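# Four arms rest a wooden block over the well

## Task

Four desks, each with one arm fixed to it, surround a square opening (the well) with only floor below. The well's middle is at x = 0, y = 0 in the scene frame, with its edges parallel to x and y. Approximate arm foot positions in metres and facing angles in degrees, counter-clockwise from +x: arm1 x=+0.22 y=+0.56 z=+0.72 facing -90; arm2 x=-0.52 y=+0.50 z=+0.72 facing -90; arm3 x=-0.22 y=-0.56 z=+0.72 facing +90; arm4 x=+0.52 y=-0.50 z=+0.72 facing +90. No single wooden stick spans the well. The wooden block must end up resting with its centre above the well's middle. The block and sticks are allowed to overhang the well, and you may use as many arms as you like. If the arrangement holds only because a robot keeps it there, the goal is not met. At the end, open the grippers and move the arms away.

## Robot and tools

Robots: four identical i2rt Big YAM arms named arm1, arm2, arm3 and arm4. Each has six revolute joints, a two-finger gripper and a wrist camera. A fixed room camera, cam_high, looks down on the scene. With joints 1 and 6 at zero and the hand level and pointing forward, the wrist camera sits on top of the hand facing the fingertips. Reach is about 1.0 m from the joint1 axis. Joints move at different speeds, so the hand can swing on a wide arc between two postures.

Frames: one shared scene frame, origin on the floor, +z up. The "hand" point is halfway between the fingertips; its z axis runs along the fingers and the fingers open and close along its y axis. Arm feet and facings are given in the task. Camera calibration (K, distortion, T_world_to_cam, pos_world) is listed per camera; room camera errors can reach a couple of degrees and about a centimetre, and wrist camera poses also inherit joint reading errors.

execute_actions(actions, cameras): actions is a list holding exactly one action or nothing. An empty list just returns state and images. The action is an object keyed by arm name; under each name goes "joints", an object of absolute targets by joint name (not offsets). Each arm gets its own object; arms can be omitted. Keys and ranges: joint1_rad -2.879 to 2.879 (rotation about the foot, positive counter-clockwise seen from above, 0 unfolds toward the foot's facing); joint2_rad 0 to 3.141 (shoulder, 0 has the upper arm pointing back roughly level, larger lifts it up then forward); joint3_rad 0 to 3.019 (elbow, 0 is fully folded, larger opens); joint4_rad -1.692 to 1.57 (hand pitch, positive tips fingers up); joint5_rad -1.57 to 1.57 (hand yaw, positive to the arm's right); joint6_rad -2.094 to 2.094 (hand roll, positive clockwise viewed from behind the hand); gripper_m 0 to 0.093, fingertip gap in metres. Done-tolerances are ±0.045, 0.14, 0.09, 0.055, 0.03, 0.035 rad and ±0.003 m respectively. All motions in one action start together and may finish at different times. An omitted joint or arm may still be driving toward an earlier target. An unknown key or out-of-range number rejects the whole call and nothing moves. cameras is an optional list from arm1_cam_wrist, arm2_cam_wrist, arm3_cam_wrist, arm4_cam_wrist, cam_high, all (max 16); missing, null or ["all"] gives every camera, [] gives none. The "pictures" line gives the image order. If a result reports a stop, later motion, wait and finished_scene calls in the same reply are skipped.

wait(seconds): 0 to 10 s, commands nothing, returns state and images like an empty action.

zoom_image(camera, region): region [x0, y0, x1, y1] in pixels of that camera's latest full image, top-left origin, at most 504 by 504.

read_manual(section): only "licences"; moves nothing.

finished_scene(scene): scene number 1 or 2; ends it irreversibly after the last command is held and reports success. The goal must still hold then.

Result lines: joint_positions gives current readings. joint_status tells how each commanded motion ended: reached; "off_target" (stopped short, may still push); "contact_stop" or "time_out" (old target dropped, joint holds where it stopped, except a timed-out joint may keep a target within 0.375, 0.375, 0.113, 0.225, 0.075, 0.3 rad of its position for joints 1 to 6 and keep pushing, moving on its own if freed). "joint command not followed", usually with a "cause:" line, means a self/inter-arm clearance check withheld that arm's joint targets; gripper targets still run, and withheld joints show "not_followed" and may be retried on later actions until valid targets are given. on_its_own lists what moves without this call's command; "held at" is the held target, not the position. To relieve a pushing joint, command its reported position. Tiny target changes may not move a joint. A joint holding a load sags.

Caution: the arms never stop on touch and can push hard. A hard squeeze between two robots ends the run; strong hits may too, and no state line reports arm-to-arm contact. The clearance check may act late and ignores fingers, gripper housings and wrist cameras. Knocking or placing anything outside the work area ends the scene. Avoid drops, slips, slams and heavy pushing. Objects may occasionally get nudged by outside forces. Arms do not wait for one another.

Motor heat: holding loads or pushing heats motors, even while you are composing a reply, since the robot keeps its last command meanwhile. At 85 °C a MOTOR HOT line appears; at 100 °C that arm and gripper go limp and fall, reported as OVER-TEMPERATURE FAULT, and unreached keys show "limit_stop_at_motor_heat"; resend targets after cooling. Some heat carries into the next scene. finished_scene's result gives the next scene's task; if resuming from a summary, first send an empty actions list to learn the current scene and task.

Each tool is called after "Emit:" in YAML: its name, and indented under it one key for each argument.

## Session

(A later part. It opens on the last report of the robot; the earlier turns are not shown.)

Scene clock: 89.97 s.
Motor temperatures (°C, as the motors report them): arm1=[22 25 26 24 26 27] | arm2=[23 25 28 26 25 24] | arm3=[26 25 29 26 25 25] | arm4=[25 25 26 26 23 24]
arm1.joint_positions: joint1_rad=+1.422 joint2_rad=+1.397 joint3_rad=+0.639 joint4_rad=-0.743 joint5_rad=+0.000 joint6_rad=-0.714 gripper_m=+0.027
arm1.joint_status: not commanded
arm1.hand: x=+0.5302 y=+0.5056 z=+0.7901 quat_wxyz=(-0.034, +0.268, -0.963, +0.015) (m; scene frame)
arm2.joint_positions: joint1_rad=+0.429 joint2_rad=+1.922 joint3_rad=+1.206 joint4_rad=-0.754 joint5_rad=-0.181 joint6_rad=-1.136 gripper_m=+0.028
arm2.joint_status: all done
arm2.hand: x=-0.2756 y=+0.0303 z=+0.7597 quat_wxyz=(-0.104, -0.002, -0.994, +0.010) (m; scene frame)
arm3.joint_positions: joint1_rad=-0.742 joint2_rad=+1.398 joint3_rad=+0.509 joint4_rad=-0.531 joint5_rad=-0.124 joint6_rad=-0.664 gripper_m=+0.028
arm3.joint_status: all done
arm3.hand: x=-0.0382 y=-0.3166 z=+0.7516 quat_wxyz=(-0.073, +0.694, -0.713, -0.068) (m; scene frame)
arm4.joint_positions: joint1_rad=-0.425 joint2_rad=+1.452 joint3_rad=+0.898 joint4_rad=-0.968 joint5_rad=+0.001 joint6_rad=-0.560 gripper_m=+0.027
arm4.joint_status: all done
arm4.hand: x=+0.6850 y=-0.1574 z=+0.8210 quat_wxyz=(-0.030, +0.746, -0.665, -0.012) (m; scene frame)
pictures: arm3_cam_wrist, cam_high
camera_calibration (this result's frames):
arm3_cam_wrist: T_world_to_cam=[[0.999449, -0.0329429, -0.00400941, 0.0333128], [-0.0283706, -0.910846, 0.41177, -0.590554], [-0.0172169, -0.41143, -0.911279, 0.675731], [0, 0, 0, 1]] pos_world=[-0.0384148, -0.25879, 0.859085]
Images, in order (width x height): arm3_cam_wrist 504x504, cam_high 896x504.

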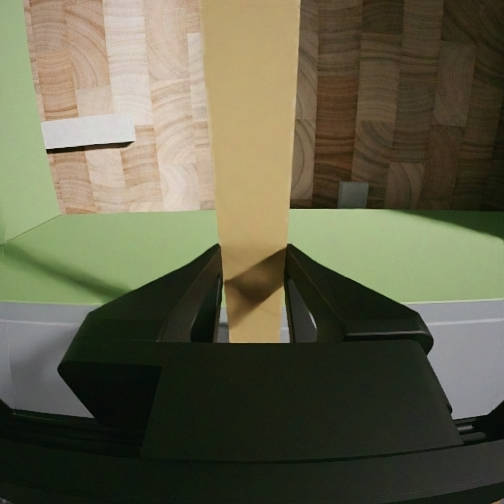

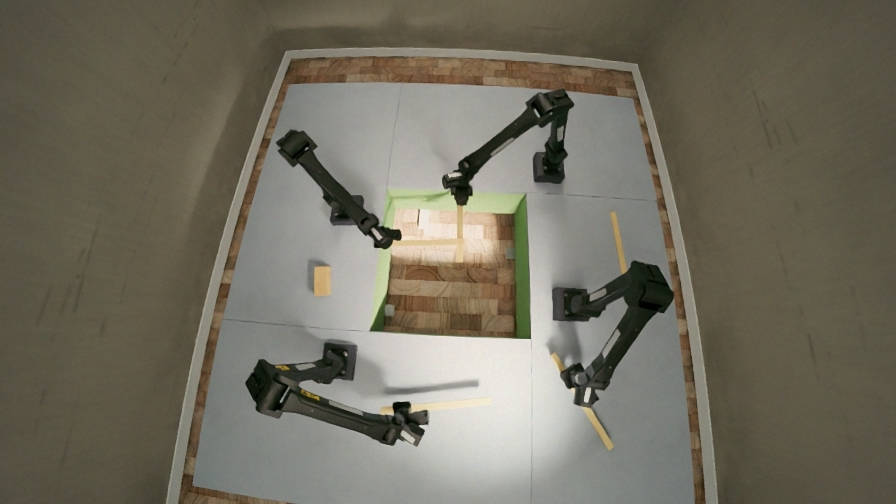

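Emit:
execute_actions:
  actions:
    - {"arm2":{"joints":{"joint6_rad":-1.175}},"arm3":{"joints":{"joint2_rad":1.44,"joint4_rad":-0.49}},"arm4":{"joints":{"joint1_rad":0.4355,"joint2_rad":1.73,"joint3_rad":1.31,"joint4_rad":-1.05,"joint5_rad":-0.174,"joint6_rad":-1.165}}}
  cameras: ["cam_high","arm4_cam_wrist"]

Emit:
zoom_image:
  camera: "cam_high"
  region: [350, 160, 550, 360]

Scene clock: 94.00 s.
Motor temperatures (°C, as the motors report them): arm1=[22 25 26 24 26 27] | arm2=[23 25 28 26 25 24] | arm3=[26 25 29 26 25 25] | arm4=[25 25 27 26 23 24]
arm1.joint_positions: joint1_rad=+1.422 joint2_rad=+1.397 joint3_rad=+0.639 joint4_rad=-0.743 joint5_rad=+0.000 joint6_rad=-0.714 gripper_m=+0.027
arm1.joint_status: not commanded
arm1.hand: x=+0.5302 y=+0.5056 z=+0.7901 quat_wxyz=(-0.034, +0.268, -0.963, +0.015) (m; scene frame)
arm2.joint_positions: joint1_rad=+0.429 joint2_rad=+1.925 joint3_rad=+1.206 joint4_rad=-0.754 joint5_rad=-0.180 joint6_rad=-1.160 gripper_m=+0.028
arm2.joint_status: all done
arm2.hand: x=-0.2761 y=+0.0306 z=+0.7581 quat_wxyz=(-0.103, +0.010, -0.995, +0.010) (m; scene frame)
arm3.joint_positions: joint1_rad=-0.742 joint2_rad=+1.433 joint3_rad=+0.509 joint4_rad=-0.504 joint5_rad=-0.124 joint6_rad=-0.663 gripper_m=+0.028
arm3.joint_status: all done
arm3.hand: x=-0.0375 y=-0.3158 z=+0.7428 quat_wxyz=(-0.069, +0.693, -0.714, -0.068) (m; scene frame)
arm4.joint_positions: joint1_rad=+0.439 joint2_rad=+1.745 joint3_rad=+1.267 joint4_rad=-1.041 joint5_rad=-0.172 joint6_rad=-1.156 gripper_m=+0.027
arm4.joint_status: all done
arm4.hand: x=+0.2879 y=-0.0507 z=+0.8281 quat_wxyz=(+0.003, +0.996, +0.005, -0.090) (m; scene frame)
pictures: arm4_cam_wrist, cam_high
camera_calibration (this result's frames):
arm4_cam_wrist: T_world_to_cam=[[0.00474037, 0.999891, -0.0140129, 0.0627192], [0.902884, 0.00174403, 0.42988, -0.610446], [0.429857, -0.0146898, -0.902777, 0.747748], [0, 0, 0, 1]] pos_world=[0.22944, -0.0506634, 0.938347]
Images, in order (width x height): arm4_cam_wrist 504x504, cam_high 896x504.

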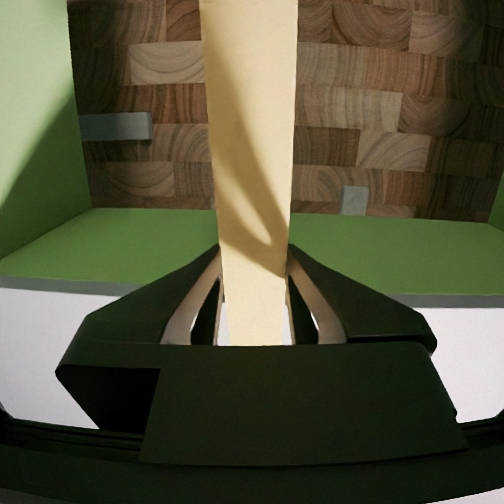

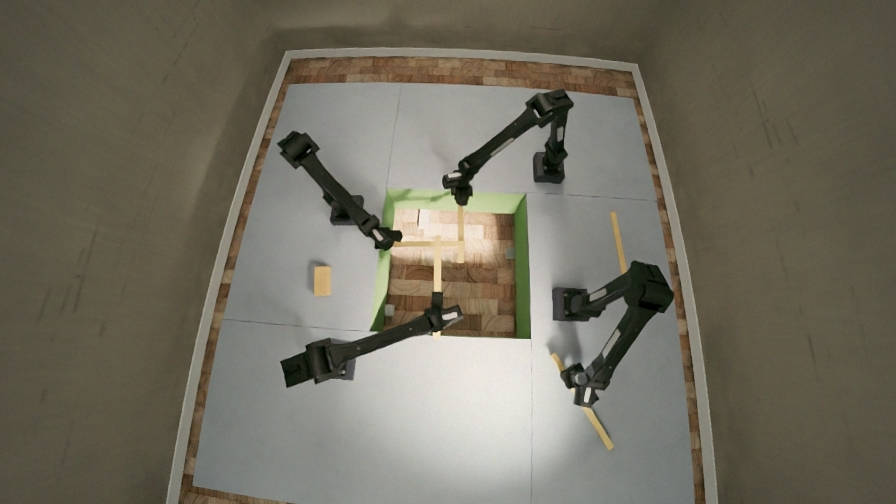

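Region (350, 160, 550, 360) of cam_high's 896x504 image, scaled by 2.520, with more detail than that image has.

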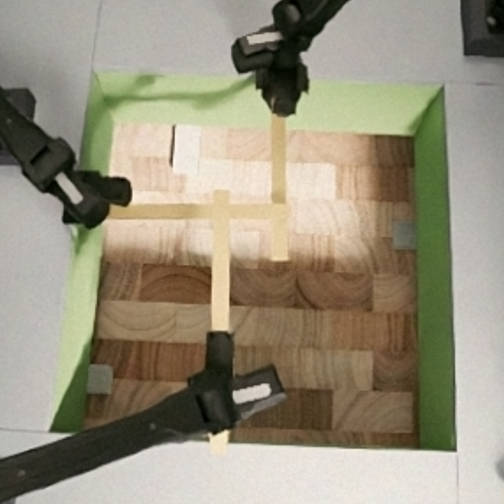

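Emit:
execute_actions:
  actions:
    - {"arm3":{"joints":{"gripper_m":0.05}},"arm4":{"joints":{"joint2_rad":1.84,"joint3_rad":1.225,"joint4_rad":-0.85,"joint6_rad":-1.125}},"arm1":{"joints":{"joint2_rad":1.1,"joint3_rad":0.56,"joint4_rad":-0.87}}}
  cameras: ["cam_high"]

Emit:
zoom_image:
  camera: "cam_high"
  region: [350, 160, 550, 360]

Scene clock: 97.70 s.
Motor temperatures (°C, as the motors report them): arm1=[22 25 26 24 26 27] | arm2=[23 25 28 26 25 24] | arm3=[26 25 29 26 25 25] | arm4=[25 25 27 26 23 24]
arm1.joint_positions: joint1_rad=+1.422 joint2_rad=+1.097 joint3_rad=+0.554 joint4_rad=-0.865 joint5_rad=+0.000 joint6_rad=-0.714 gripper_m=+0.027
arm1.joint_status: all done
arm1.hand: x=+0.4886 y=+0.5127 z=+0.8407 quat_wxyz=(-0.076, +0.267, -0.960, +0.035) (m; scene frame)
arm2.joint_positions: joint1_rad=+0.429 joint2_rad=+1.926 joint3_rad=+1.206 joint4_rad=-0.754 joint5_rad=-0.180 joint6_rad=-1.162 gripper_m=+0.028
arm2.joint_status: not commanded
arm2.hand: x=-0.2761 y=+0.0307 z=+0.7580 quat_wxyz=(-0.103, +0.011, -0.995, +0.010) (m; scene frame)
arm3.joint_positions: joint1_rad=-0.742 joint2_rad=+1.433 joint3_rad=+0.509 joint4_rad=-0.503 joint5_rad=-0.124 joint6_rad=-0.663 gripper_m=+0.050
arm3.joint_status: all done
arm3.hand: x=-0.0373 y=-0.3155 z=+0.7429 quat_wxyz=(-0.070, +0.693, -0.714, -0.068) (m; scene frame)
arm4.joint_positions: joint1_rad=+0.439 joint2_rad=+1.860 joint3_rad=+1.221 joint4_rad=-0.866 joint5_rad=-0.172 joint6_rad=-1.133 gripper_m=+0.027
arm4.joint_status: all done
arm4.hand: x=+0.2832 y=-0.0391 z=+0.7589 quat_wxyz=(-0.003, +0.996, -0.006, -0.092) (m; scene frame)
pictures: cam_high
Images, in order (width x height): cam_high 896x504.

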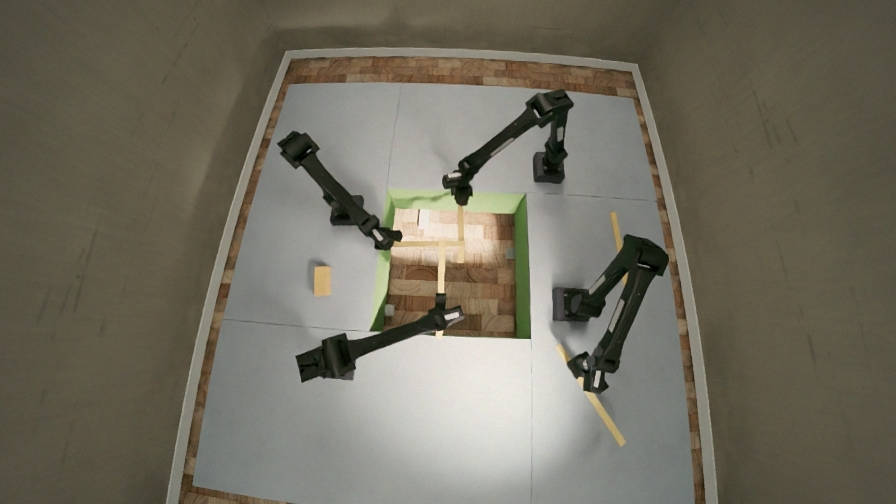

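Region (350, 160, 550, 360) of cam_high's 896x504 image, scaled by 2.520, with more detail than that image has.

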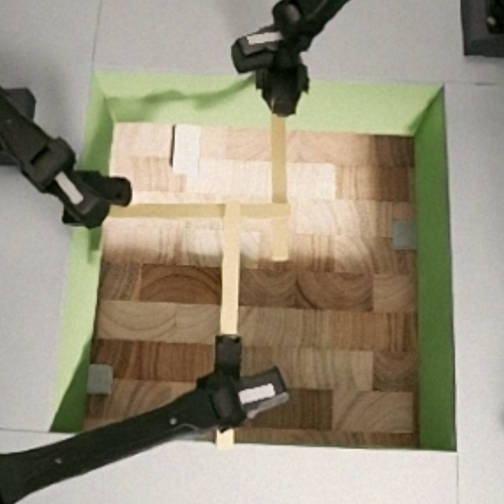

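Emit:
execute_actions:
  actions:
    - {"arm3":{"joints":{"joint2_rad":1.175,"joint3_rad":0.635,"joint4_rad":-0.87}},"arm4":{"joints":{"joint1_rad":0.405,"joint6_rad":-1.18}}}
  cameras: []

Emit:
execute_actions:
  actions:
    - {"arm3":{"joints":{"joint1_rad":-1.758,"joint2_rad":1.43,"joint3_rad":0.92,"joint4_rad":-1.06,"joint5_rad":0,"joint6_rad":-0.15,"gripper_m":0.093}},"arm4":{"joints":{"joint2_rad":1.885,"joint4_rad":-0.835}}}
  cameras: ["cam_high","arm3_cam_wrist"]

Emit:
zoom_image:
  camera: "cam_high"
  region: [350, 160, 550, 360]

Scene clock: 102.90 s.
Motor temperatures (°C, as the motors report them): arm1=[22 25 27 24 26 27] | arm2=[23 26 28 26 25 24] | arm3=[26 25 29 26 25 25] | arm4=[25 26 27 26 23 24]
arm1.joint_positions: joint1_rad=+1.422 joint2_rad=+1.097 joint3_rad=+0.554 joint4_rad=-0.865 joint5_rad=+0.000 joint6_rad=-0.714 gripper_m=+0.027
arm1.joint_status: not commanded
arm1.hand: x=+0.4886 y=+0.5127 z=+0.8407 quat_wxyz=(-0.076, +0.267, -0.960, +0.035) (m; scene frame)
arm2.joint_positions: joint1_rad=+0.429 joint2_rad=+1.926 joint3_rad=+1.206 joint4_rad=-0.754 joint5_rad=-0.180 joint6_rad=-1.162 gripper_m=+0.028
arm2.joint_status: not commanded
arm2.hand: x=-0.2761 y=+0.0307 z=+0.7580 quat_wxyz=(-0.103, +0.011, -0.995, +0.010) (m; scene frame)
arm3.joint_positions: joint1_rad=-0.742 joint2_rad=+1.166 joint3_rad=+0.609 joint4_rad=-0.861 joint5_rad=-0.124 joint6_rad=-0.663 gripper_m=+0.050
arm3.joint_status: all done
arm3.hand: x=-0.0418 y=-0.3204 z=+0.8363 quat_wxyz=(-0.074, +0.693, -0.714, -0.068) (m; scene frame)
arm4.joint_positions: joint1_rad=+0.414 joint2_rad=+1.860 joint3_rad=+1.221 joint4_rad=-0.866 joint5_rad=-0.172 joint6_rad=-1.172 gripper_m=+0.027
arm4.joint_status: all done
arm4.hand: x=+0.2947 y=-0.0334 z=+0.7590 quat_wxyz=(-0.006, +0.996, +0.001, -0.092) (m; scene frame)
pictures: none
No camera images: the call's "cameras" was empty. Leave "cameras" out to get every camera's image.

Scene clock: 104.40 s.
Motor temperatures (°C, as the motors report them): arm1=[22 25 27 24 26 27] | arm2=[23 26 28 26 25 24] | arm3=[26 25 29 26 25 25] | arm4=[25 26 27 26 23 24]
arm1.joint_positions: joint1_rad=+1.422 joint2_rad=+1.097 joint3_rad=+0.554 joint4_rad=-0.865 joint5_rad=+0.000 joint6_rad=-0.714 gripper_m=+0.027
arm1.joint_status: not commanded
arm1.hand: x=+0.4886 y=+0.5127 z=+0.8407 quat_wxyz=(-0.076, +0.267, -0.960, +0.035) (m; scene frame)
arm2.joint_positions: joint1_rad=+0.429 joint2_rad=+1.928 joint3_rad=+1.206 joint4_rad=-0.754 joint5_rad=-0.177 joint6_rad=-1.163 gripper_m=+0.028
arm2.joint_status: not commanded
arm2.hand: x=-0.2767 y=+0.0308 z=+0.7565 quat_wxyz=(-0.101, +0.012, -0.995, +0.010) (m; scene frame)
arm3.joint_positions: joint1_rad=-1.759 joint2_rad=+1.435 joint3_rad=+0.890 joint4_rad=-1.051 joint5_rad=-0.001 joint6_rad=-0.159 gripper_m=+0.093
arm3.joint_status: all done
arm3.hand: x=+0.1368 y=-0.6137 z=+0.8457 quat_wxyz=(+0.008, +0.005, -1.000, -0.005) (m; scene frame)
arm4.joint_positions: joint1_rad=+0.414 joint2_rad=+1.877 joint3_rad=+1.221 joint4_rad=-0.850 joint5_rad=-0.173 joint6_rad=-1.173 gripper_m=+0.027
arm4.joint_status: all done
arm4.hand: x=+0.2940 y=-0.0316 z=+0.7506 quat_wxyz=(-0.005, +0.996, +0.002, -0.093) (m; scene frame)
pictures: arm3_cam_wrist, cam_high
camera_calibration (this result's frames):
arm3_cam_wrist: T_world_to_cam=[[0.00475786, -0.999854, -0.0164037, -0.597818], [-0.801352, -0.0136247, 0.598038, -0.396103], [-0.598175, 0.0102997, -0.801299, 0.887437], [0, 0, 0, 1]] pos_world=[0.216269, -0.612268, 0.938181]
Images, in order (width x height): arm3_cam_wrist 504x504, cam_high 896x504.

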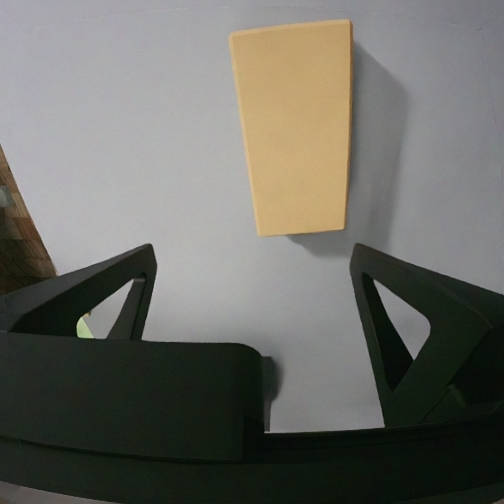

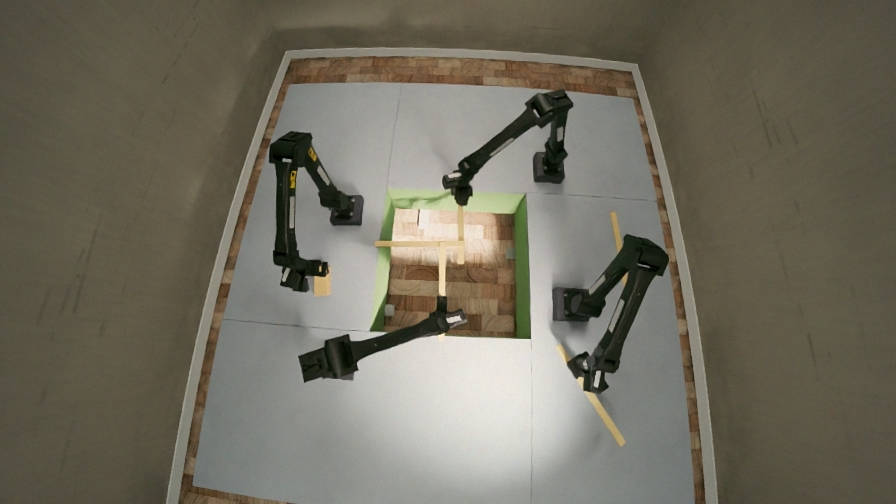

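Region (350, 160, 550, 360) of cam_high's 896x504 image, scaled by 2.520, with more detail than that image has.

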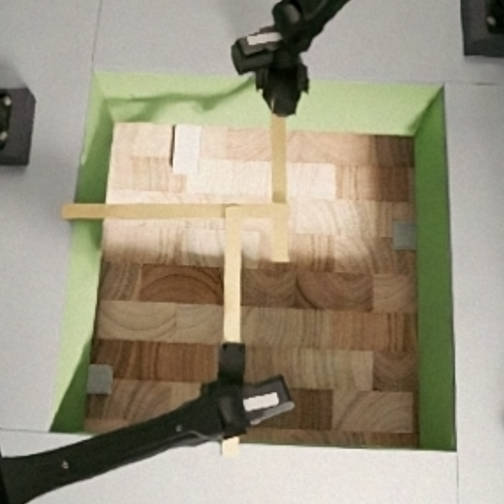

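Emit:
execute_actions:
  actions:
    - {"arm3":{"joints":{"joint1_rad":-1.817,"joint2_rad":1.53,"joint3_rad":0.93,"joint4_rad":-0.945,"joint6_rad":-0.35}},"arm4":{"joints":{"gripper_m":0.05}}}
  cameras: ["arm3_cam_wrist"]

Emit:
execute_actions:
  actions:
    - {"arm4":{"joints":{"joint2_rad":1.5,"joint3_rad":1.2,"joint4_rad":-1.2}}}
  cameras: ["cam_high"]

Scene clock: 110.97 s.
Motor temperatures (°C, as the motors report them): arm1=[22 25 27 24 26 27] | arm2=[23 26 29 26 25 24] | arm3=[26 25 30 26 25 25] | arm4=[25 26 27 26 23 24]
arm1.joint_positions: joint1_rad=+1.422 joint2_rad=+1.097 joint3_rad=+0.554 joint4_rad=-0.865 joint5_rad=+0.000 joint6_rad=-0.714 gripper_m=+0.027
arm1.joint_status: not commanded
arm1.hand: x=+0.4886 y=+0.5127 z=+0.8407 quat_wxyz=(-0.076, +0.267, -0.960, +0.035) (m; scene frame)
arm2.joint_positions: joint1_rad=+0.429 joint2_rad=+1.928 joint3_rad=+1.206 joint4_rad=-0.754 joint5_rad=-0.177 joint6_rad=-1.164 gripper_m=+0.028
arm2.joint_status: not commanded
arm2.hand: x=-0.2767 y=+0.0308 z=+0.7565 quat_wxyz=(-0.101, +0.012, -0.995, +0.010) (m; scene frame)
arm3.joint_positions: joint1_rad=-1.818 joint2_rad=+1.539 joint3_rad=+0.890 joint4_rad=-0.956 joint5_rad=-0.001 joint6_rad=-0.340 gripper_m=+0.093
arm3.joint_status: all done
arm3.hand: x=+0.1482 y=-0.6373 z=+0.8091 quat_wxyz=(+0.012, +0.067, -0.998, -0.007) (m; scene frame)
arm4.joint_positions: joint1_rad=+0.414 joint2_rad=+1.878 joint3_rad=+1.221 joint4_rad=-0.850 joint5_rad=-0.173 joint6_rad=-1.173 gripper_m=+0.050
arm4.joint_status: all done
arm4.hand: x=+0.2940 y=-0.0317 z=+0.7502 quat_wxyz=(-0.005, +0.996, +0.002, -0.092) (m; scene frame)
pictures: arm3_cam_wrist
camera_calibration (this result's frames):
arm3_cam_wrist: T_world_to_cam=[[0.126706, -0.991676, -0.0228833, -0.62974], [-0.788873, -0.114726, 0.603753, -0.436316], [-0.601353, -0.0584472, -0.796843, 0.818224], [0, 0, 0, 1]] pos_world=[0.227635, -0.626732, 0.901012]
Images, in order (width x height): arm3_cam_wrist 504x504.

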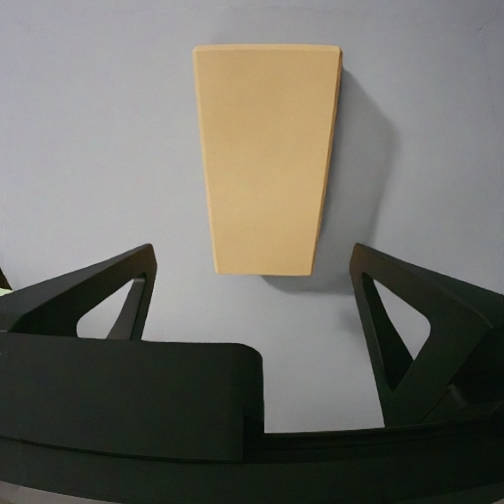

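Scene clock: 112.27 s.
Motor temperatures (°C, as the motors report them): arm1=[22 25 27 24 26 27] | arm2=[23 26 29 26 25 24] | arm3=[26 25 30 26 25 25] | arm4=[25 26 27 26 23 24]
arm1.joint_positions: joint1_rad=+1.422 joint2_rad=+1.097 joint3_rad=+0.554 joint4_rad=-0.865 joint5_rad=+0.000 joint6_rad=-0.714 gripper_m=+0.027
arm1.joint_status: not commanded
arm1.hand: x=+0.4886 y=+0.5127 z=+0.8407 quat_wxyz=(-0.076, +0.267, -0.960, +0.035) (m; scene frame)
arm2.joint_positions: joint1_rad=+0.429 joint2_rad=+1.928 joint3_rad=+1.206 joint4_rad=-0.754 joint5_rad=-0.177 joint6_rad=-1.164 gripper_m=+0.028
arm2.joint_status: not commanded
arm2.hand: x=-0.2767 y=+0.0308 z=+0.7565 quat_wxyz=(-0.101, +0.012, -0.995, +0.010) (m; scene frame)
arm3.joint_positions: joint1_rad=-1.818 joint2_rad=+1.539 joint3_rad=+0.890 joint4_rad=-0.956 joint5_rad=-0.001 joint6_rad=-0.341 gripper_m=+0.093
arm3.joint_status: not commanded
arm3.hand: x=+0.1482 y=-0.6373 z=+0.8091 quat_wxyz=(+0.012, +0.067, -0.998, -0.007) (m; scene frame)
arm4.joint_positions: joint1_rad=+0.414 joint2_rad=+1.499 joint3_rad=+1.196 joint4_rad=-1.187 joint5_rad=-0.173 joint6_rad=-1.173 gripper_m=+0.050
arm4.joint_status: all done
arm4.hand: x=+0.3221 y=-0.1016 z=+0.9105 quat_wxyz=(-0.012, +0.995, +0.002, -0.095) (m; scene frame)
pictures: cam_high
Images, in order (width x height): cam_high 896x504.

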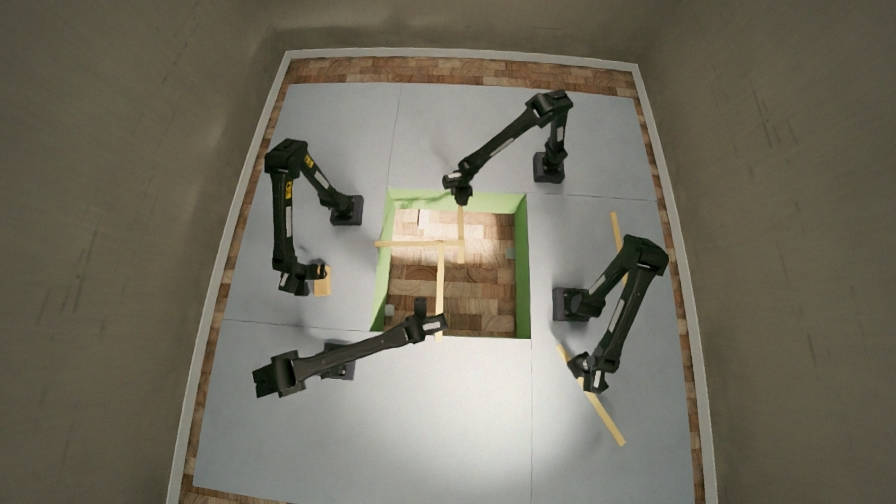

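Emit:
execute_actions:
  actions:
    - {"arm4":{"joints":{"joint1_rad":-1.3,"joint2_rad":1.1,"joint3_rad":1.0}},"arm3":{"joints":{"joint1_rad":-1.835,"joint2_rad":1.705,"joint3_rad":0.89,"joint4_rad":-0.735}}}
  cameras: []

Emit:
execute_actions:
  actions:
    - {"arm3":{"joints":{"gripper_m":0.04}},"arm1":{"joints":{"joint1_rad":-0.333,"joint5_rad":-0.063,"joint6_rad":-0.35}}}
  cameras: ["cam_high","arm1_cam_wrist","arm3_cam_wrist"]

Emit:
zoom_image:
  camera: "cam_high"
  region: [360, 160, 560, 360]

Scene clock: 116.73 s.
Motor temperatures (°C, as the motors report them): arm1=[22 25 27 24 26 27] | arm2=[23 26 29 26 25 24] | arm3=[26 25 30 26 25 25] | arm4=[25 26 27 26 23 24]
arm1.joint_positions: joint1_rad=+1.422 joint2_rad=+1.097 joint3_rad=+0.554 joint4_rad=-0.865 joint5_rad=+0.000 joint6_rad=-0.714 gripper_m=+0.027
arm1.joint_status: not commanded
arm1.hand: x=+0.4886 y=+0.5127 z=+0.8407 quat_wxyz=(-0.076, +0.267, -0.960, +0.035) (m; scene frame)
arm2.joint_positions: joint1_rad=+0.429 joint2_rad=+1.928 joint3_rad=+1.206 joint4_rad=-0.754 joint5_rad=-0.177 joint6_rad=-1.164 gripper_m=+0.028
arm2.joint_status: not commanded
arm2.hand: x=-0.2767 y=+0.0308 z=+0.7565 quat_wxyz=(-0.101, +0.012, -0.995, +0.010) (m; scene frame)
arm3.joint_positions: joint1_rad=-1.828 joint2_rad=+1.722 joint3_rad=+0.882 joint4_rad=-0.747 joint5_rad=-0.001 joint6_rad=-0.341 gripper_m=+0.093
arm3.joint_status: all done
arm3.hand: x=+0.1711 y=-0.6457 z=+0.7392 quat_wxyz=(+0.003, +0.062, -0.998, -0.005) (m; scene frame)
arm4.joint_positions: joint1_rad=-1.292 joint2_rad=+1.102 joint3_rad=+1.006 joint4_rad=-1.190 joint5_rad=-0.173 joint6_rad=-1.173 gripper_m=+0.050
arm4.joint_status: all done
arm4.hand: x=+0.8608 y=-0.3837 z=+0.9777 quat_wxyz=(-0.170, +0.655, -0.736, -0.021) (m; scene frame)
pictures: none
No camera images: the call's "cameras" was empty. Leave "cameras" out to get every camera's image.

Scene clock: 118.60 s.
Motor temperatures (°C, as the motors report them): arm1=[22 25 27 24 26 27] | arm2=[23 26 29 26 25 24] | arm3=[26 25 30 26 25 25] | arm4=[25 25 27 26 23 24]
arm1.joint_positions: joint1_rad=-0.324 joint2_rad=+1.097 joint3_rad=+0.554 joint4_rad=-0.865 joint5_rad=-0.061 joint6_rad=-0.357 gripper_m=+0.027
arm1.joint_status: all done
arm1.hand: x=+0.1326 y=+0.2969 z=+0.8390 quat_wxyz=(-0.063, -0.699, -0.710, +0.058) (m; scene frame)
arm2.joint_positions: joint1_rad=+0.429 joint2_rad=+1.928 joint3_rad=+1.206 joint4_rad=-0.754 joint5_rad=-0.177 joint6_rad=-1.164 gripper_m=+0.028
arm2.joint_status: not commanded
arm2.hand: x=-0.2767 y=+0.0308 z=+0.7565 quat_wxyz=(-0.101, +0.012, -0.995, +0.010) (m; scene frame)
arm3.joint_positions: joint1_rad=-1.829 joint2_rad=+1.722 joint3_rad=+0.882 joint4_rad=-0.745 joint5_rad=-0.001 joint6_rad=-0.342 gripper_m=+0.070
arm3.joint_status: gripper_m off_target (ended at +0.070, target +0.040)
arm3.hand: x=+0.1714 y=-0.6462 z=+0.7392 quat_wxyz=(+0.002, +0.062, -0.998, -0.005) (m; scene frame)
arm4.joint_positions: joint1_rad=-1.292 joint2_rad=+1.102 joint3_rad=+1.006 joint4_rad=-1.190 joint5_rad=-0.173 joint6_rad=-1.173 gripper_m=+0.050
arm4.joint_status: not commanded
arm4.hand: x=+0.8608 y=-0.3837 z=+0.9777 quat_wxyz=(-0.170, +0.655, -0.736, -0.021) (m; scene frame)
pictures: arm1_cam_wrist, arm3_cam_wrist, cam_high
camera_calibration (this result's frames):
arm1_cam_wrist: T_world_to_cam=[[-0.999822, -0.0185432, 0.00340879, 0.133235], [-0.0152059, 0.899969, 0.435688, -0.627701], [-0.0111469, 0.435559, -0.900091, 0.750422], [0, 0, 0, 1]] pos_world=[0.132031, 0.240529, 0.948476]
arm3_cam_wrist: T_world_to_cam=[[0.117504, -0.992934, -0.0165833, -0.646957], [-0.80196, -0.104727, 0.588126, -0.356552], [-0.585707, -0.055808, -0.808599, 0.783686], [0, 0, 0, 1]] pos_world=[0.24909, -0.635991, 0.832656]
Images, in order (width x height): arm1_cam_wrist 504x504, arm3_cam_wrist 504x504, cam_high 896x504.

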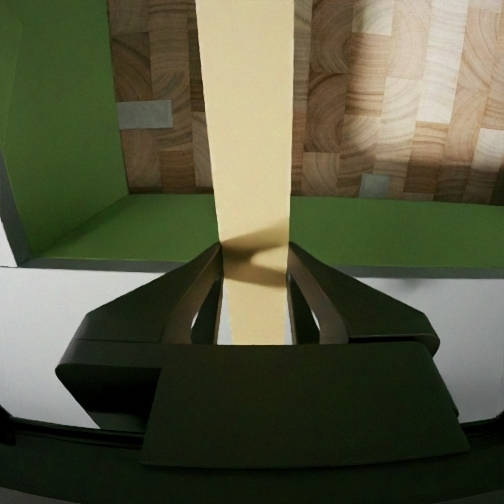

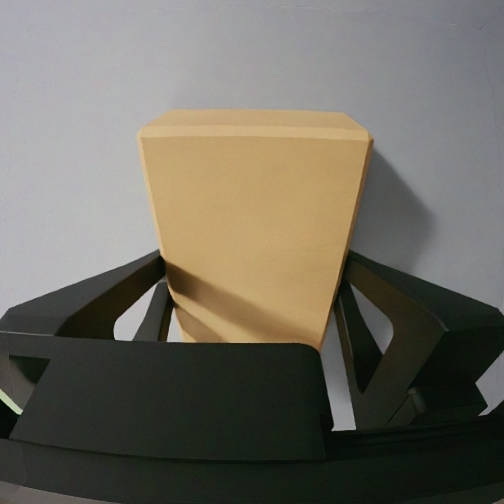

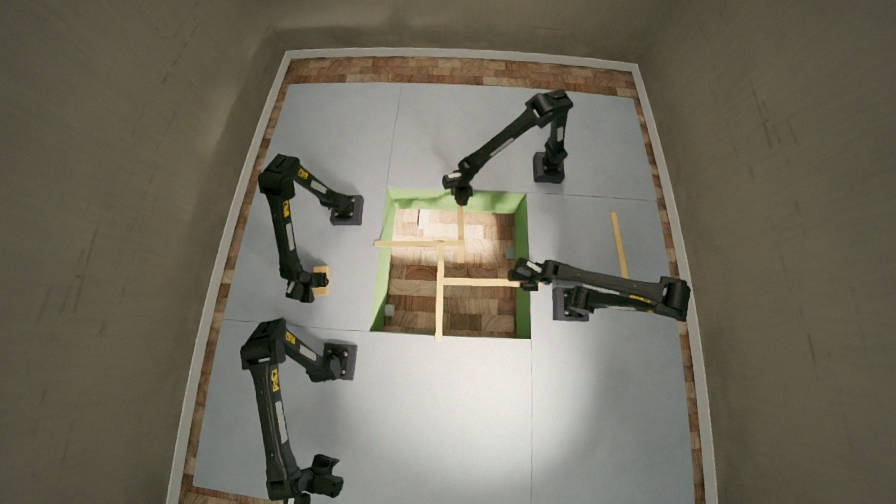

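Region (360, 160, 560, 360) of cam_high's 896x504 image, scaled by 2.520, with more detail than that image has.

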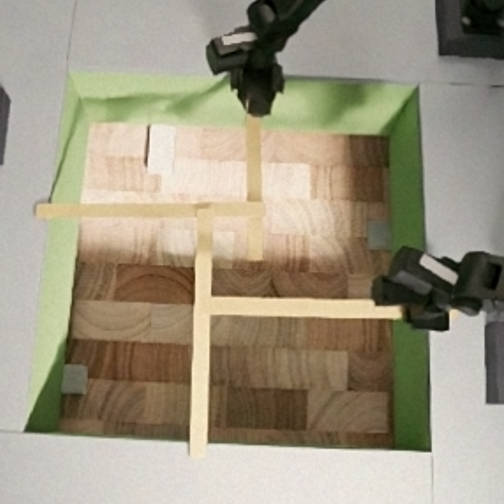

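Emit:
execute_actions:
  actions:
    - {"arm1":{"joints":{"joint1_rad":-0.465,"joint2_rad":1.4,"joint3_rad":0.505,"joint4_rad":-0.505,"joint5_rad":-0.081,"joint6_rad":-0.485}},"arm3":{"joints":{"joint2_rad":1.3,"joint4_rad":-1.15}}}
  cameras: ["cam_high"]

Emit:
zoom_image:
  camera: "cam_high"
  region: [360, 160, 560, 360]

Scene clock: 124.07 s.
Motor temperatures (°C, as the motors report them): arm1=[22 25 27 24 26 27] | arm2=[23 26 29 26 25 24] | arm3=[26 25 30 26 25 25] | arm4=[25 25 27 26 23 24]
arm1.joint_positions: joint1_rad=-0.459 joint2_rad=+1.394 joint3_rad=+0.514 joint4_rad=-0.520 joint5_rad=-0.078 joint6_rad=-0.475 gripper_m=+0.027
arm1.joint_status: all done
arm1.hand: x=+0.0865 y=+0.2817 z=+0.7592 quat_wxyz=(-0.064, -0.704, -0.704, +0.067) (m; scene frame)
arm2.joint_positions: joint1_rad=+0.429 joint2_rad=+1.928 joint3_rad=+1.206 joint4_rad=-0.754 joint5_rad=-0.177 joint6_rad=-1.164 gripper_m=+0.028
arm2.joint_status: not commanded
arm2.hand: x=-0.2767 y=+0.0308 z=+0.7565 quat_wxyz=(-0.101, +0.012, -0.995, +0.010) (m; scene frame)
arm3.joint_positions: joint1_rad=-1.829 joint2_rad=+1.300 joint3_rad=+0.876 joint4_rad=-1.140 joint5_rad=-0.001 joint6_rad=-0.342 gripper_m=+0.070
arm3.joint_status: all done
arm3.hand: x=+0.1099 y=-0.6335 z=+0.8850 quat_wxyz=(-0.008, +0.062, -0.998, -0.002) (m; scene frame)
arm4.joint_positions: joint1_rad=-1.292 joint2_rad=+1.102 joint3_rad=+1.006 joint4_rad=-1.190 joint5_rad=-0.173 joint6_rad=-1.173 gripper_m=+0.050
arm4.joint_status: not commanded
arm4.hand: x=+0.8608 y=-0.3837 z=+0.9777 quat_wxyz=(-0.170, +0.655, -0.736, -0.021) (m; scene frame)
pictures: cam_high
Images, in order (width x height): cam_high 896x504.

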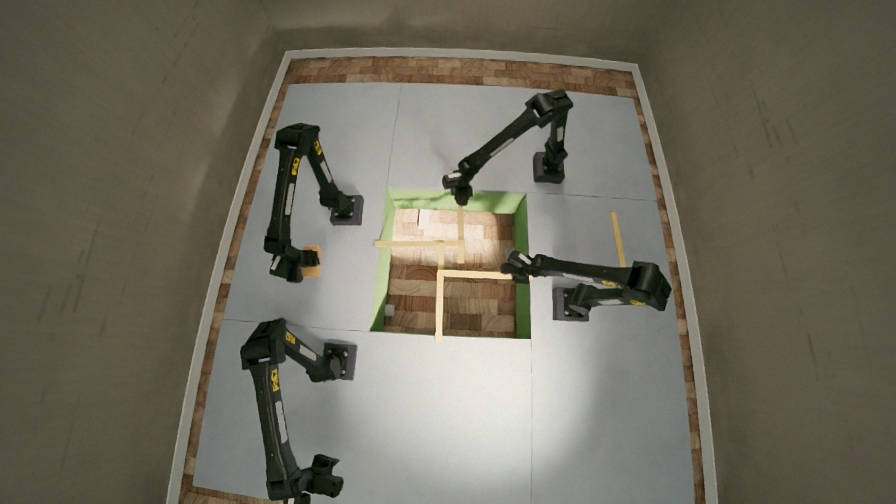

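Region (360, 160, 560, 360) of cam_high's 896x504 image, scaled by 2.520, with more detail than that image has.

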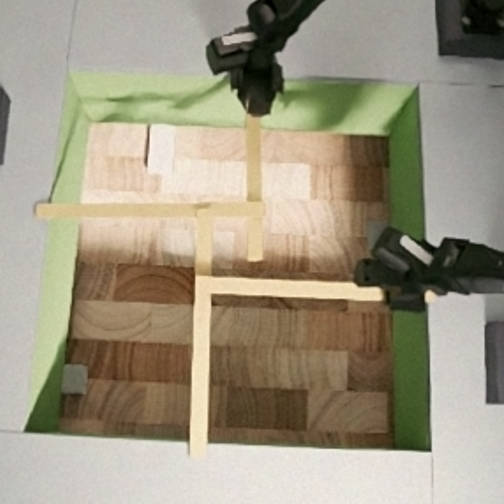

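Emit:
execute_actions:
  actions:
    - {"arm1":{"joints":{"joint1_rad":-0.641,"joint2_rad":1.468,"joint3_rad":0.59,"joint4_rad":-0.542,"joint5_rad":-0.109,"joint6_rad":-0.665}}}
  cameras: ["cam_high"]

Emit:
zoom_image:
  camera: "cam_high"
  region: [400, 200, 560, 320]

Scene clock: 126.97 s.
Motor temperatures (°C, as the motors report them): arm1=[22 25 27 24 26 27] | arm2=[23 26 29 26 25 24] | arm3=[26 25 30 26 25 25] | arm4=[25 25 27 26 23 24]
arm1.joint_positions: joint1_rad=-0.638 joint2_rad=+1.457 joint3_rad=+0.549 joint4_rad=-0.535 joint5_rad=-0.106 joint6_rad=-0.655 gripper_m=+0.027
arm1.joint_status: all done
arm1.hand: x=+0.0397 y=+0.3024 z=+0.7504 quat_wxyz=(-0.062, -0.704, -0.705, +0.054) (m; scene frame)
arm2.joint_positions: joint1_rad=+0.429 joint2_rad=+1.928 joint3_rad=+1.206 joint4_rad=-0.754 joint5_rad=-0.177 joint6_rad=-1.164 gripper_m=+0.028
arm2.joint_status: not commanded
arm2.hand: x=-0.2767 y=+0.0308 z=+0.7565 quat_wxyz=(-0.101, +0.012, -0.995, +0.010) (m; scene frame)
arm3.joint_positions: joint1_rad=-1.829 joint2_rad=+1.300 joint3_rad=+0.876 joint4_rad=-1.140 joint5_rad=-0.001 joint6_rad=-0.342 gripper_m=+0.070
arm3.joint_status: not commanded
arm3.hand: x=+0.1099 y=-0.6335 z=+0.8850 quat_wxyz=(-0.008, +0.062, -0.998, -0.002) (m; scene frame)
arm4.joint_positions: joint1_rad=-1.292 joint2_rad=+1.102 joint3_rad=+1.006 joint4_rad=-1.190 joint5_rad=-0.173 joint6_rad=-1.173 gripper_m=+0.050
arm4.joint_status: not commanded
arm4.hand: x=+0.8608 y=-0.3837 z=+0.9777 quat_wxyz=(-0.170, +0.655, -0.736, -0.021) (m; scene frame)
pictures: cam_high
Images, in order (width x height): cam_high 896x504.

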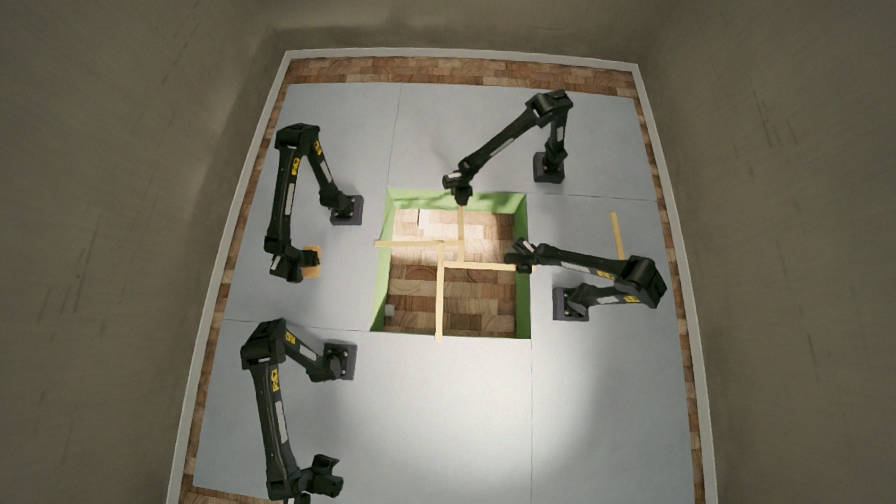

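Region (400, 200, 560, 320) of cam_high's 896x504 image, scaled by 3.150, with more detail than that image has; it fills the top 378 rows of this view, and the rest is white.

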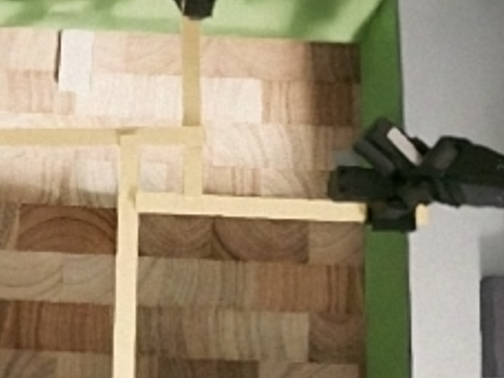

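Emit:
execute_actions:
  actions:
    - {"arm1":{"joints":{"joint3_rad":0.61,"joint4_rad":-0.515}}}
  cameras: ["cam_high"]

Emit:
zoom_image:
  camera: "cam_high"
  region: [400, 200, 560, 320]

Scene clock: 129.53 s.
Motor temperatures (°C, as the motors report them): arm1=[22 25 27 24 26 27] | arm2=[23 26 29 26 25 24] | arm3=[26 25 30 26 25 25] | arm4=[25 25 27 26 23 24]
arm1.joint_positions: joint1_rad=-0.638 joint2_rad=+1.457 joint3_rad=+0.567 joint4_rad=-0.528 joint5_rad=-0.106 joint6_rad=-0.656 gripper_m=+0.027
arm1.joint_status: all done
arm1.hand: x=+0.0325 y=+0.2931 z=+0.7556 quat_wxyz=(-0.063, -0.703, -0.706, +0.067) (m; scene frame)
arm2.joint_positions: joint1_rad=+0.429 joint2_rad=+1.928 joint3_rad=+1.206 joint4_rad=-0.754 joint5_rad=-0.177 joint6_rad=-1.164 gripper_m=+0.028
arm2.joint_status: not commanded
arm2.hand: x=-0.2767 y=+0.0308 z=+0.7565 quat_wxyz=(-0.101, +0.012, -0.995, +0.010) (m; scene frame)
arm3.joint_positions: joint1_rad=-1.829 joint2_rad=+1.300 joint3_rad=+0.876 joint4_rad=-1.140 joint5_rad=-0.001 joint6_rad=-0.342 gripper_m=+0.070
arm3.joint_status: not commanded
arm3.hand: x=+0.1099 y=-0.6335 z=+0.8850 quat_wxyz=(-0.008, +0.062, -0.998, -0.002) (m; scene frame)
arm4.joint_positions: joint1_rad=-1.292 joint2_rad=+1.102 joint3_rad=+1.006 joint4_rad=-1.190 joint5_rad=-0.173 joint6_rad=-1.173 gripper_m=+0.050
arm4.joint_status: not commanded
arm4.hand: x=+0.8608 y=-0.3837 z=+0.9777 quat_wxyz=(-0.170, +0.655, -0.736, -0.021) (m; scene frame)
pictures: cam_high
Images, in order (width x height): cam_high 896x504.

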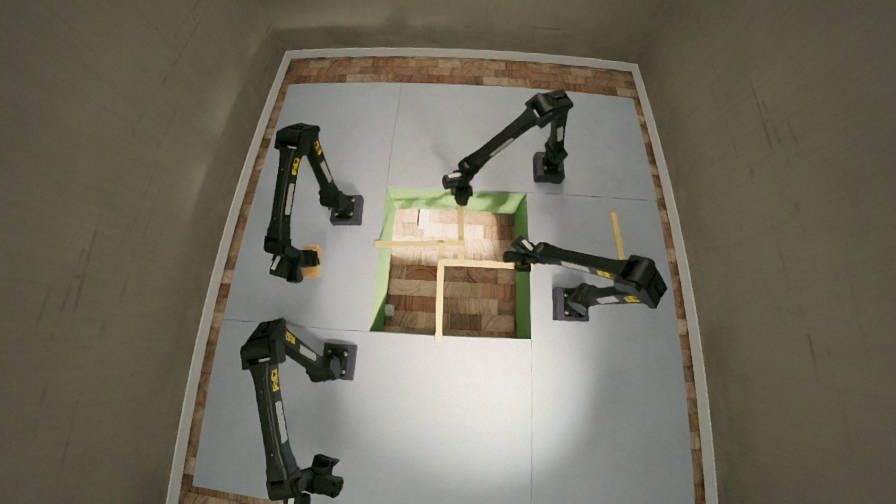

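Region (400, 200, 560, 320) of cam_high's 896x504 image, scaled by 3.150, with more detail than that image has; it fills the top 378 rows of this view, and the rest is white.

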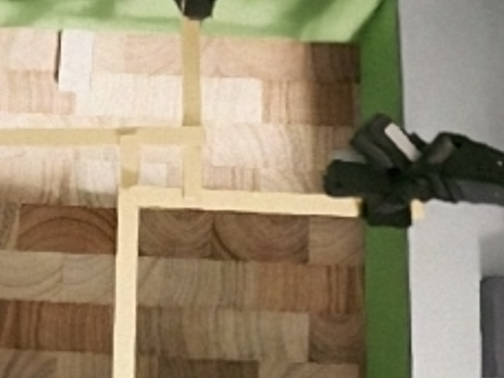

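Emit:
zoom_image:
  camera: "cam_high"
  region: [425, 230, 485, 280]

Region (425, 230, 485, 280) of cam_high's 896x504 image, scaled by 8.400, with more detail than that image has.

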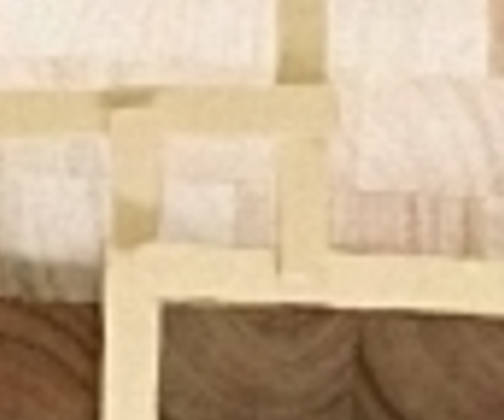

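Emit:
execute_actions:
  actions:
    - {"arm1":{"joints":{"joint6_rad":-0.605,"joint2_rad":1.495}}}
  cameras: ["cam_high"]

Emit:
zoom_image:
  camera: "cam_high"
  region: [425, 220, 545, 290]

Scene clock: 132.73 s.
Motor temperatures (°C, as the motors report them): arm1=[22 25 28 24 26 27] | arm2=[23 26 29 26 25 24] | arm3=[26 25 30 26 25 25] | arm4=[25 25 27 26 23 24]
arm1.joint_positions: joint1_rad=-0.638 joint2_rad=+1.475 joint3_rad=+0.567 joint4_rad=-0.528 joint5_rad=-0.106 joint6_rad=-0.614 gripper_m=+0.028
arm1.joint_status: all done
arm1.hand: x=+0.0343 y=+0.2954 z=+0.7500 quat_wxyz=(-0.063, -0.718, -0.691, +0.056) (m; scene frame)
arm2.joint_positions: joint1_rad=+0.429 joint2_rad=+1.928 joint3_rad=+1.206 joint4_rad=-0.754 joint5_rad=-0.177 joint6_rad=-1.164 gripper_m=+0.028
arm2.joint_status: not commanded
arm2.hand: x=-0.2767 y=+0.0308 z=+0.7565 quat_wxyz=(-0.101, +0.012, -0.995, +0.010) (m; scene frame)
arm3.joint_positions: joint1_rad=-1.829 joint2_rad=+1.300 joint3_rad=+0.876 joint4_rad=-1.140 joint5_rad=-0.001 joint6_rad=-0.342 gripper_m=+0.070
arm3.joint_status: not commanded
arm3.hand: x=+0.1099 y=-0.6335 z=+0.8850 quat_wxyz=(-0.008, +0.062, -0.998, -0.002) (m; scene frame)
arm4.joint_positions: joint1_rad=-1.292 joint2_rad=+1.102 joint3_rad=+1.006 joint4_rad=-1.190 joint5_rad=-0.173 joint6_rad=-1.173 gripper_m=+0.050
arm4.joint_status: not commanded
arm4.hand: x=+0.8608 y=-0.3837 z=+0.9777 quat_wxyz=(-0.170, +0.655, -0.736, -0.021) (m; scene frame)
pictures: cam_high
Images, in order (width x height): cam_high 896x504.

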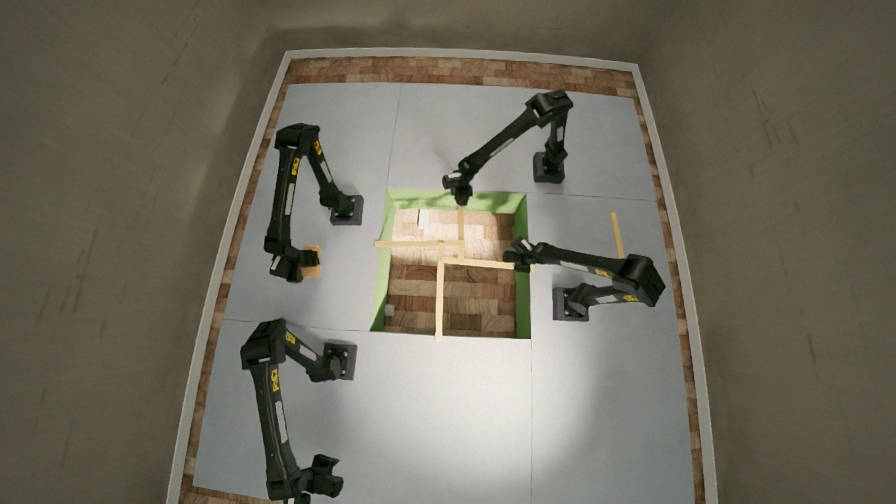

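Region (425, 220, 545, 290) of cam_high's 896x504 image, scaled by 4.200, with more detail than that image has; it fills the top 294 rows of this view, and the rest is white.

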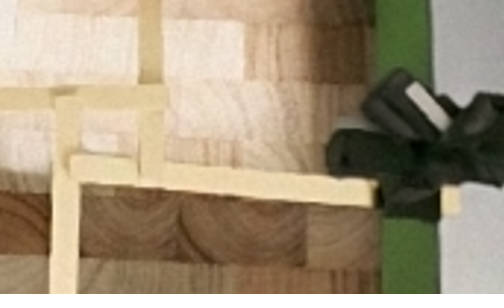

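Emit:
execute_actions:
  actions:
    - {"arm1":{"joints":{"gripper_m":0.055}}}
  cameras: []

Emit:
execute_actions:
  actions:
    - {"arm1":{"joints":{"joint2_rad":1.3,"joint3_rad":0.64,"joint4_rad":-0.73}}}
  cameras: ["cam_high"]

Emit:
zoom_image:
  camera: "cam_high"
  region: [360, 160, 560, 360]

Scene clock: 135.37 s.
Motor temperatures (°C, as the motors report them): arm1=[22 25 28 24 26 27] | arm2=[23 26 29 26 25 24] | arm3=[26 25 31 26 25 25] | arm4=[25 25 27 26 23 24]
arm1.joint_positions: joint1_rad=-0.638 joint2_rad=+1.475 joint3_rad=+0.567 joint4_rad=-0.528 joint5_rad=-0.106 joint6_rad=-0.613 gripper_m=+0.055
arm1.joint_status: all done
arm1.hand: x=+0.0342 y=+0.2953 z=+0.7500 quat_wxyz=(-0.063, -0.718, -0.690, +0.056) (m; scene frame)
arm2.joint_positions: joint1_rad=+0.429 joint2_rad=+1.928 joint3_rad=+1.206 joint4_rad=-0.754 joint5_rad=-0.176 joint6_rad=-1.164 gripper_m=+0.028
arm2.joint_status: not commanded
arm2.hand: x=-0.2768 y=+0.0308 z=+0.7565 quat_wxyz=(-0.101, +0.012, -0.995, +0.010) (m; scene frame)
arm3.joint_positions: joint1_rad=-1.829 joint2_rad=+1.300 joint3_rad=+0.876 joint4_rad=-1.140 joint5_rad=-0.001 joint6_rad=-0.342 gripper_m=+0.070
arm3.joint_status: not commanded
arm3.hand: x=+0.1099 y=-0.6335 z=+0.8850 quat_wxyz=(-0.008, +0.062, -0.998, -0.002) (m; scene frame)
arm4.joint_positions: joint1_rad=-1.292 joint2_rad=+1.102 joint3_rad=+1.006 joint4_rad=-1.190 joint5_rad=-0.173 joint6_rad=-1.173 gripper_m=+0.050
arm4.joint_status: not commanded
arm4.hand: x=+0.8608 y=-0.3837 z=+0.9777 quat_wxyz=(-0.170, +0.655, -0.736, -0.021) (m; scene frame)
pictures: none
No camera images: the call's "cameras" was empty. Leave "cameras" out to get every camera's image.

Scene clock: 136.33 s.
Motor temperatures (°C, as the motors report them): arm1=[22 25 28 24 26 27] | arm2=[23 26 29 26 25 24] | arm3=[26 25 31 26 25 25] | arm4=[25 25 27 26 23 24]
arm1.joint_positions: joint1_rad=-0.638 joint2_rad=+1.297 joint3_rad=+0.598 joint4_rad=-0.720 joint5_rad=-0.106 joint6_rad=-0.613 gripper_m=+0.055
arm1.joint_status: all done
arm1.hand: x=+0.0384 y=+0.3009 z=+0.8056 quat_wxyz=(-0.065, -0.718, -0.690, +0.065) (m; scene frame)
arm2.joint_positions: joint1_rad=+0.429 joint2_rad=+1.928 joint3_rad=+1.206 joint4_rad=-0.754 joint5_rad=-0.176 joint6_rad=-1.164 gripper_m=+0.028
arm2.joint_status: not commanded
arm2.hand: x=-0.2768 y=+0.0308 z=+0.7565 quat_wxyz=(-0.101, +0.012, -0.995, +0.010) (m; scene frame)
arm3.joint_positions: joint1_rad=-1.829 joint2_rad=+1.300 joint3_rad=+0.876 joint4_rad=-1.140 joint5_rad=-0.001 joint6_rad=-0.342 gripper_m=+0.070
arm3.joint_status: not commanded
arm3.hand: x=+0.1099 y=-0.6335 z=+0.8850 quat_wxyz=(-0.008, +0.062, -0.998, -0.002) (m; scene frame)
arm4.joint_positions: joint1_rad=-1.292 joint2_rad=+1.102 joint3_rad=+1.006 joint4_rad=-1.190 joint5_rad=-0.173 joint6_rad=-1.173 gripper_m=+0.050
arm4.joint_status: not commanded
arm4.hand: x=+0.8608 y=-0.3837 z=+0.9777 quat_wxyz=(-0.170, +0.655, -0.736, -0.021) (m; scene frame)
pictures: cam_high
Images, in order (width x height): cam_high 896x504.

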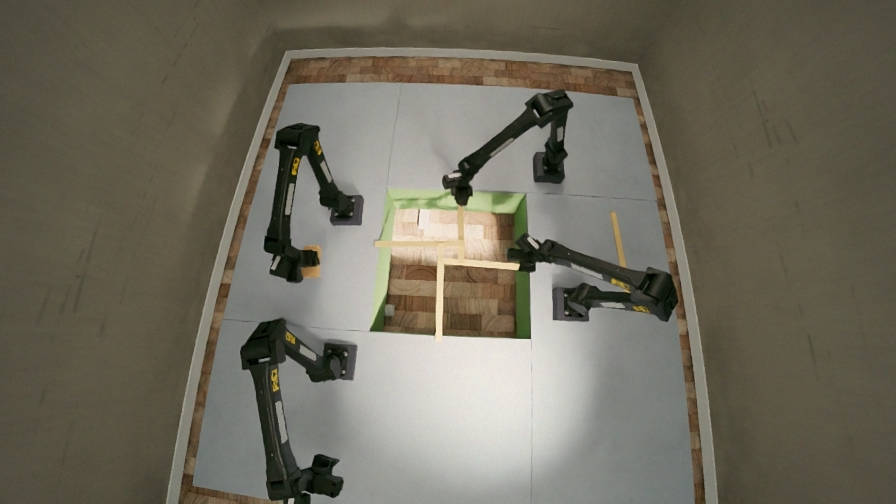

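Region (360, 160, 560, 360) of cam_high's 896x504 image, scaled by 2.520, with more detail than that image has.

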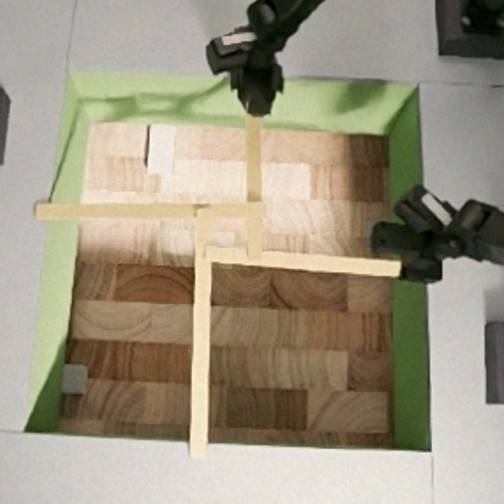

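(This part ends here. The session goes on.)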